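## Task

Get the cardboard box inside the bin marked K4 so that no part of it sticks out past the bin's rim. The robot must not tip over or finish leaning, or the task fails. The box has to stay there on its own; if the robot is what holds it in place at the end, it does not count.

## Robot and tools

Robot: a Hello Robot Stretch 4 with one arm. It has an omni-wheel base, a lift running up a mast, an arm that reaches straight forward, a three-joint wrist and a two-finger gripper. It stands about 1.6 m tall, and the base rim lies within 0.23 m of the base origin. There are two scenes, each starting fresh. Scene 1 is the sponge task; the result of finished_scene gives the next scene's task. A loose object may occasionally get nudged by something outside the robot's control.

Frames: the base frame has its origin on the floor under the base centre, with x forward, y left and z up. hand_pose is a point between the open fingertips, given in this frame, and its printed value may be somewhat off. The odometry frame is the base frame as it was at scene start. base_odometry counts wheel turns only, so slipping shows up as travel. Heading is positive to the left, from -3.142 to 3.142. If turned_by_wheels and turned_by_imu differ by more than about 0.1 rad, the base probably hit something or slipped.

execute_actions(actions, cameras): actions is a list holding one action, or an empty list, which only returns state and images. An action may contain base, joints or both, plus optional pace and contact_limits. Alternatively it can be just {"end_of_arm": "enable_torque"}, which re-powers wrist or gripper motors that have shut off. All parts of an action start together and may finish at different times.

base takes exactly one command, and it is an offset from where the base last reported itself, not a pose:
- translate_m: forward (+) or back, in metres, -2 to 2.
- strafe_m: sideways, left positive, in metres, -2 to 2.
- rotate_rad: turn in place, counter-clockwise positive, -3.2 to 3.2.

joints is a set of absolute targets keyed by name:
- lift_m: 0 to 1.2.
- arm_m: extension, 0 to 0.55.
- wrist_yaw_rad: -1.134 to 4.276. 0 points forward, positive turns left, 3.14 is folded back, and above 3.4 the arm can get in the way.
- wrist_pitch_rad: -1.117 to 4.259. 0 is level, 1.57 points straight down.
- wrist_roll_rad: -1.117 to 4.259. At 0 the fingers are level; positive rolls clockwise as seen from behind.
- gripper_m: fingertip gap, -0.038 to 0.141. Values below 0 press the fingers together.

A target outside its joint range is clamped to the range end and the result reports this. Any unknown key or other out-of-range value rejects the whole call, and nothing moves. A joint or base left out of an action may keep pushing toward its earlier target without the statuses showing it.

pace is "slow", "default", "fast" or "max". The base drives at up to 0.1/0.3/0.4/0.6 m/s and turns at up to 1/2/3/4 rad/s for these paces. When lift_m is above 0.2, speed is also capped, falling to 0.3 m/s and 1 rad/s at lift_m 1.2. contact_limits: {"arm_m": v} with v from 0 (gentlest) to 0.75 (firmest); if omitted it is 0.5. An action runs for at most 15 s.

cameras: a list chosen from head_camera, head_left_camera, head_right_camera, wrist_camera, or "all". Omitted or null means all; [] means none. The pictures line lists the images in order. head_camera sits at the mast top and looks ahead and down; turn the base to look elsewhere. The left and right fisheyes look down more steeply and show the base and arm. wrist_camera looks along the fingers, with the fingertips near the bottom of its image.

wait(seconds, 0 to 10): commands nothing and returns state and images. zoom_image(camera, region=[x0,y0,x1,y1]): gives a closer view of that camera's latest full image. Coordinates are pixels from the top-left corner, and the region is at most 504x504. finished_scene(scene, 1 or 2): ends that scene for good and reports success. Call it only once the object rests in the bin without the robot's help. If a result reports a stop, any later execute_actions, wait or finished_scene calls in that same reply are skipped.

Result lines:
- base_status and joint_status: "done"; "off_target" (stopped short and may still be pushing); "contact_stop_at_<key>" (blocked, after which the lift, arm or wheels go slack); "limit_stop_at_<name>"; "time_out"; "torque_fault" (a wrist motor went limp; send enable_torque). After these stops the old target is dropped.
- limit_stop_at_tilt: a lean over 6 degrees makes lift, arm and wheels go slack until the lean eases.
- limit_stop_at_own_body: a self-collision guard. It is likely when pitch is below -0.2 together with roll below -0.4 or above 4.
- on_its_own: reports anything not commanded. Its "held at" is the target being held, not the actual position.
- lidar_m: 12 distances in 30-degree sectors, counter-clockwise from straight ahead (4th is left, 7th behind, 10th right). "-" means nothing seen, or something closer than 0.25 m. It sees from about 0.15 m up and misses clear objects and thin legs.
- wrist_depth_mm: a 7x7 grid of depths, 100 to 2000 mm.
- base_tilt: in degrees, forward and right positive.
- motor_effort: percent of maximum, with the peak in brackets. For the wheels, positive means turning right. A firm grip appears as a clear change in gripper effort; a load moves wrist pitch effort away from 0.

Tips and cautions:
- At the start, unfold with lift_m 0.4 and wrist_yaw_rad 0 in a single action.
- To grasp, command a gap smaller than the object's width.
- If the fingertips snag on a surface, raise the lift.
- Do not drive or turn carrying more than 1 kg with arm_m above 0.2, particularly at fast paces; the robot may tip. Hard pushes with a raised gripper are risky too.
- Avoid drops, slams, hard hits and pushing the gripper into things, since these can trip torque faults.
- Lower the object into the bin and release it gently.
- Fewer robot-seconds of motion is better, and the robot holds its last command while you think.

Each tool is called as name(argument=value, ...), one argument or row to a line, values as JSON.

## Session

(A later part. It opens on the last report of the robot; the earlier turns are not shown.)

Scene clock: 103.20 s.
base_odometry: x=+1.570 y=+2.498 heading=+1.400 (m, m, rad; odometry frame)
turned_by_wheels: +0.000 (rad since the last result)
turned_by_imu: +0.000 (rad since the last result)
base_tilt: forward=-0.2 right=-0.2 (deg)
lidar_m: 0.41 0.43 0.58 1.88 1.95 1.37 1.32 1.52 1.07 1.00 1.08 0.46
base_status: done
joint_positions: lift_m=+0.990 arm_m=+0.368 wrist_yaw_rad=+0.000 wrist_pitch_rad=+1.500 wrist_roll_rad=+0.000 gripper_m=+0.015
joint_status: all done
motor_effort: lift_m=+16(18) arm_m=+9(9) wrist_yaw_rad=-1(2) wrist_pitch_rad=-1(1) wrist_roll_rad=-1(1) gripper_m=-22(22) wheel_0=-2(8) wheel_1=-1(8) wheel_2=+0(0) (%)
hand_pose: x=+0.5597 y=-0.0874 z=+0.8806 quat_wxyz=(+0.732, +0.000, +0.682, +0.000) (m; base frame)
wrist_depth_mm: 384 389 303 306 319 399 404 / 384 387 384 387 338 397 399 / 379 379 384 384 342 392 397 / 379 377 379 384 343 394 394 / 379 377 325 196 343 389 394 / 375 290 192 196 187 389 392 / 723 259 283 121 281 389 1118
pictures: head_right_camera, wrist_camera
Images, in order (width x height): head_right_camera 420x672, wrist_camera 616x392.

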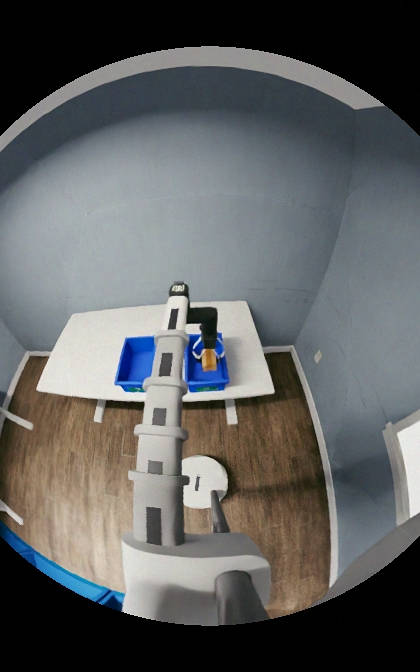

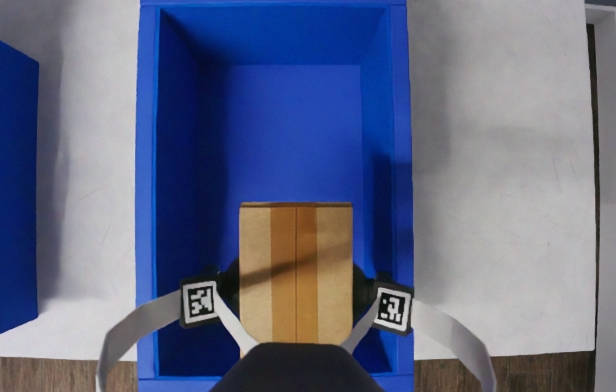

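execute_actions(
  actions=[
    {"base":{"strafe_m":0.014},"joints":{"arm_m":0.41,"lift_m":0.96}},
  ],
  cameras=["wrist_camera"],
)

execute_actions(
  actions=[
    {"joints":{"lift_m":0.865},"pace":"slow"},
  ],
  cameras=["wrist_camera"],
)

execute_actions(
  actions=[
    {"joints":{"gripper_m":0.085}},
  ],
  cameras=[],
)

execute_actions(
  actions=[
    {"joints":{"lift_m":0.99},"pace":"fast"},
  ],
  cameras=["wrist_camera"],
)

Scene clock: 112.00 s.
base_odometry: x=+1.556 y=+2.500 heading=+1.399 (m, m, rad; odometry frame)
turned_by_wheels: +0.000 (rad since the last result)
turned_by_imu: -0.001 (rad since the last result)
base_tilt: forward=-0.1 right=-0.2 (deg)
lidar_m: 0.41 0.42 0.58 1.85 1.93 1.37 1.32 1.55 1.09 1.01 1.07 0.42
base_status: done
joint_positions: lift_m=+0.960 arm_m=+0.408 wrist_yaw_rad=+0.000 wrist_pitch_rad=+1.500 wrist_roll_rad=+0.000 gripper_m=+0.015
joint_status: all done
motor_effort: lift_m=+16(16) arm_m=+9(14) wrist_yaw_rad=-1(2) wrist_pitch_rad=-1(2) wrist_roll_rad=-1(1) gripper_m=-20(22) wheel_0=-2(8) wheel_1=-1(6) wheel_2=+0(1) (%)
hand_pose: x=+0.5997 y=-0.0874 z=+0.8506 quat_wxyz=(+0.732, +0.000, +0.682, +0.000) (m; base frame)
wrist_depth_mm: 353 355 250 254 244 368 368 / 353 351 320 325 277 364 368 / 351 351 353 355 298 364 368 / 353 351 351 355 304 359 362 / 347 347 286 196 303 359 362 / 345 255 191 196 187 359 362 / 342 230 315 121 267 357 359
pictures: wrist_camera
Images, in order (width x height): wrist_camera 616x392.

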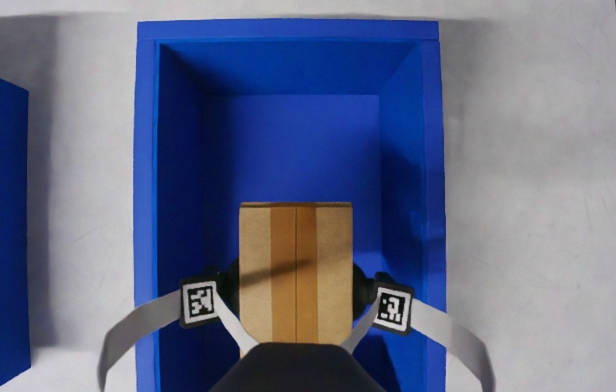

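Scene clock: 113.67 s.
base_odometry: x=+1.556 y=+2.500 heading=+1.399 (m, m, rad; odometry frame)
turned_by_wheels: +0.000 (rad since the last result)
turned_by_imu: +0.000 (rad since the last result)
base_tilt: forward=-0.1 right=-0.2 (deg)
lidar_m: 0.39 0.44 0.59 1.85 1.95 1.39 1.30 1.57 1.07 1.01 1.07 0.45
base_status: not commanded
joint_positions: lift_m=+0.865 arm_m=+0.408 wrist_yaw_rad=+0.000 wrist_pitch_rad=+1.500 wrist_roll_rad=+0.000 gripper_m=+0.015
joint_status: all done
motor_effort: lift_m=+15(16) arm_m=+9(9) wrist_yaw_rad=-1(1) wrist_pitch_rad=+0(1) wrist_roll_rad=-1(0) gripper_m=-21(22) wheel_0=-2(2) wheel_1=-1(0) wheel_2=+0(0) (%)
hand_pose: x=+0.5997 y=-0.0874 z=+0.7557 quat_wxyz=(+0.732, +0.000, +0.682, +0.000) (m; base frame)
wrist_depth_mm: 141 195 220 222 222 154 271 / 140 196 259 260 262 156 271 / 140 197 257 260 260 157 268 / 139 197 257 259 262 158 267 / 139 197 255 196 260 158 265 / 137 168 192 195 187 157 264 / 137 191 253 121 256 144 264
pictures: wrist_camera
Images, in order (width x height): wrist_camera 616x392.

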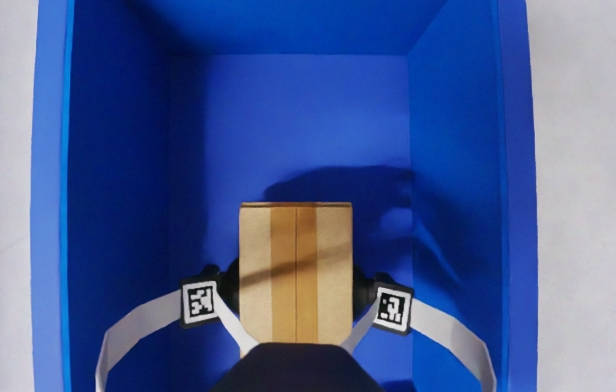

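Scene clock: 115.17 s.
base_odometry: x=+1.556 y=+2.500 heading=+1.399 (m, m, rad; odometry frame)
turned_by_wheels: +0.000 (rad since the last result)
turned_by_imu: +0.000 (rad since the last result)
base_tilt: forward=-0.1 right=-0.2 (deg)
lidar_m: 0.40 0.44 0.59 1.86 1.95 1.39 1.30 1.58 1.09 1.02 1.11 0.44
base_status: not commanded
joint_positions: lift_m=+0.865 arm_m=+0.408 wrist_yaw_rad=+0.000 wrist_pitch_rad=+1.500 wrist_roll_rad=+0.000 gripper_m=+0.085
joint_status: all done
motor_effort: lift_m=+15(15) arm_m=+9(9) wrist_yaw_rad=-1(1) wrist_pitch_rad=+0(0) wrist_roll_rad=-1(2) gripper_m=-2(23) wheel_0=-2(2) wheel_1=-1(0) wheel_2=+0(0) (%)
hand_pose: x=+0.5997 y=-0.0874 z=+0.7557 quat_wxyz=(+0.732, +0.000, +0.682, +0.000) (m; base frame)
wrist_depth_mm: 141 196 220 222 221 154 270 / 140 197 258 262 263 155 270 / 140 198 257 262 260 157 268 / 140 198 257 258 260 158 266 / 139 196 255 208 259 158 266 / 138 179 200 207 197 156 265 / 137 177 253 121 257 143 263
pictures: none
No camera images: the call's "cameras" was empty. Leave "cameras" out to get every camera's image.

Scene clock: 116.47 s.
base_odometry: x=+1.556 y=+2.500 heading=+1.399 (m, m, rad; odometry frame)
turned_by_wheels: +0.000 (rad since the last result)
turned_by_imu: +0.000 (rad since the last result)
base_tilt: forward=-0.2 right=-0.2 (deg)
lidar_m: 0.41 0.42 0.56 1.87 1.95 1.39 1.30 1.54 1.07 1.02 1.10 0.45
base_status: not commanded
joint_positions: lift_m=+0.990 arm_m=+0.408 wrist_yaw_rad=+0.000 wrist_pitch_rad=+1.500 wrist_roll_rad=+0.000 gripper_m=+0.085
joint_status: all done
motor_effort: lift_m=+21(23) arm_m=+9(9) wrist_yaw_rad=-1(1) wrist_pitch_rad=-1(1) wrist_roll_rad=-1(1) gripper_m=-1(3) wheel_0=-2(2) wheel_1=+0(1) wheel_2=+0(0) (%)
hand_pose: x=+0.5997 y=-0.0874 z=+0.8803 quat_wxyz=(+0.732, +0.000, +0.682, +0.000) (m; base frame)
wrist_depth_mm: 382 384 389 389 394 397 399 / 384 384 319 325 296 399 397 / 375 384 382 387 342 394 397 / 377 377 379 382 345 392 397 / 373 379 379 334 347 389 392 / 375 379 200 379 198 387 394 / 373 373 355 121 301 387 389
pictures: wrist_camera
Images, in order (width x height): wrist_camera 616x392.

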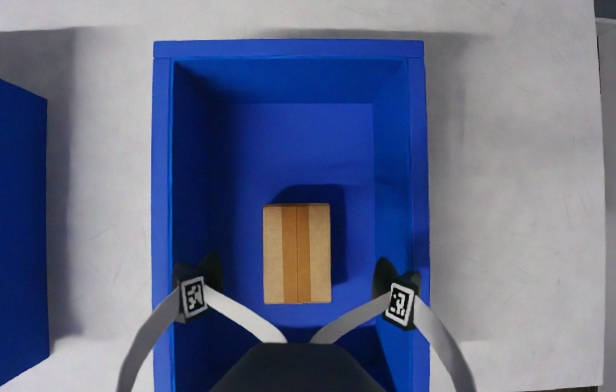

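finished_scene(
  scene=2,
)

The scene is finished: the task was done.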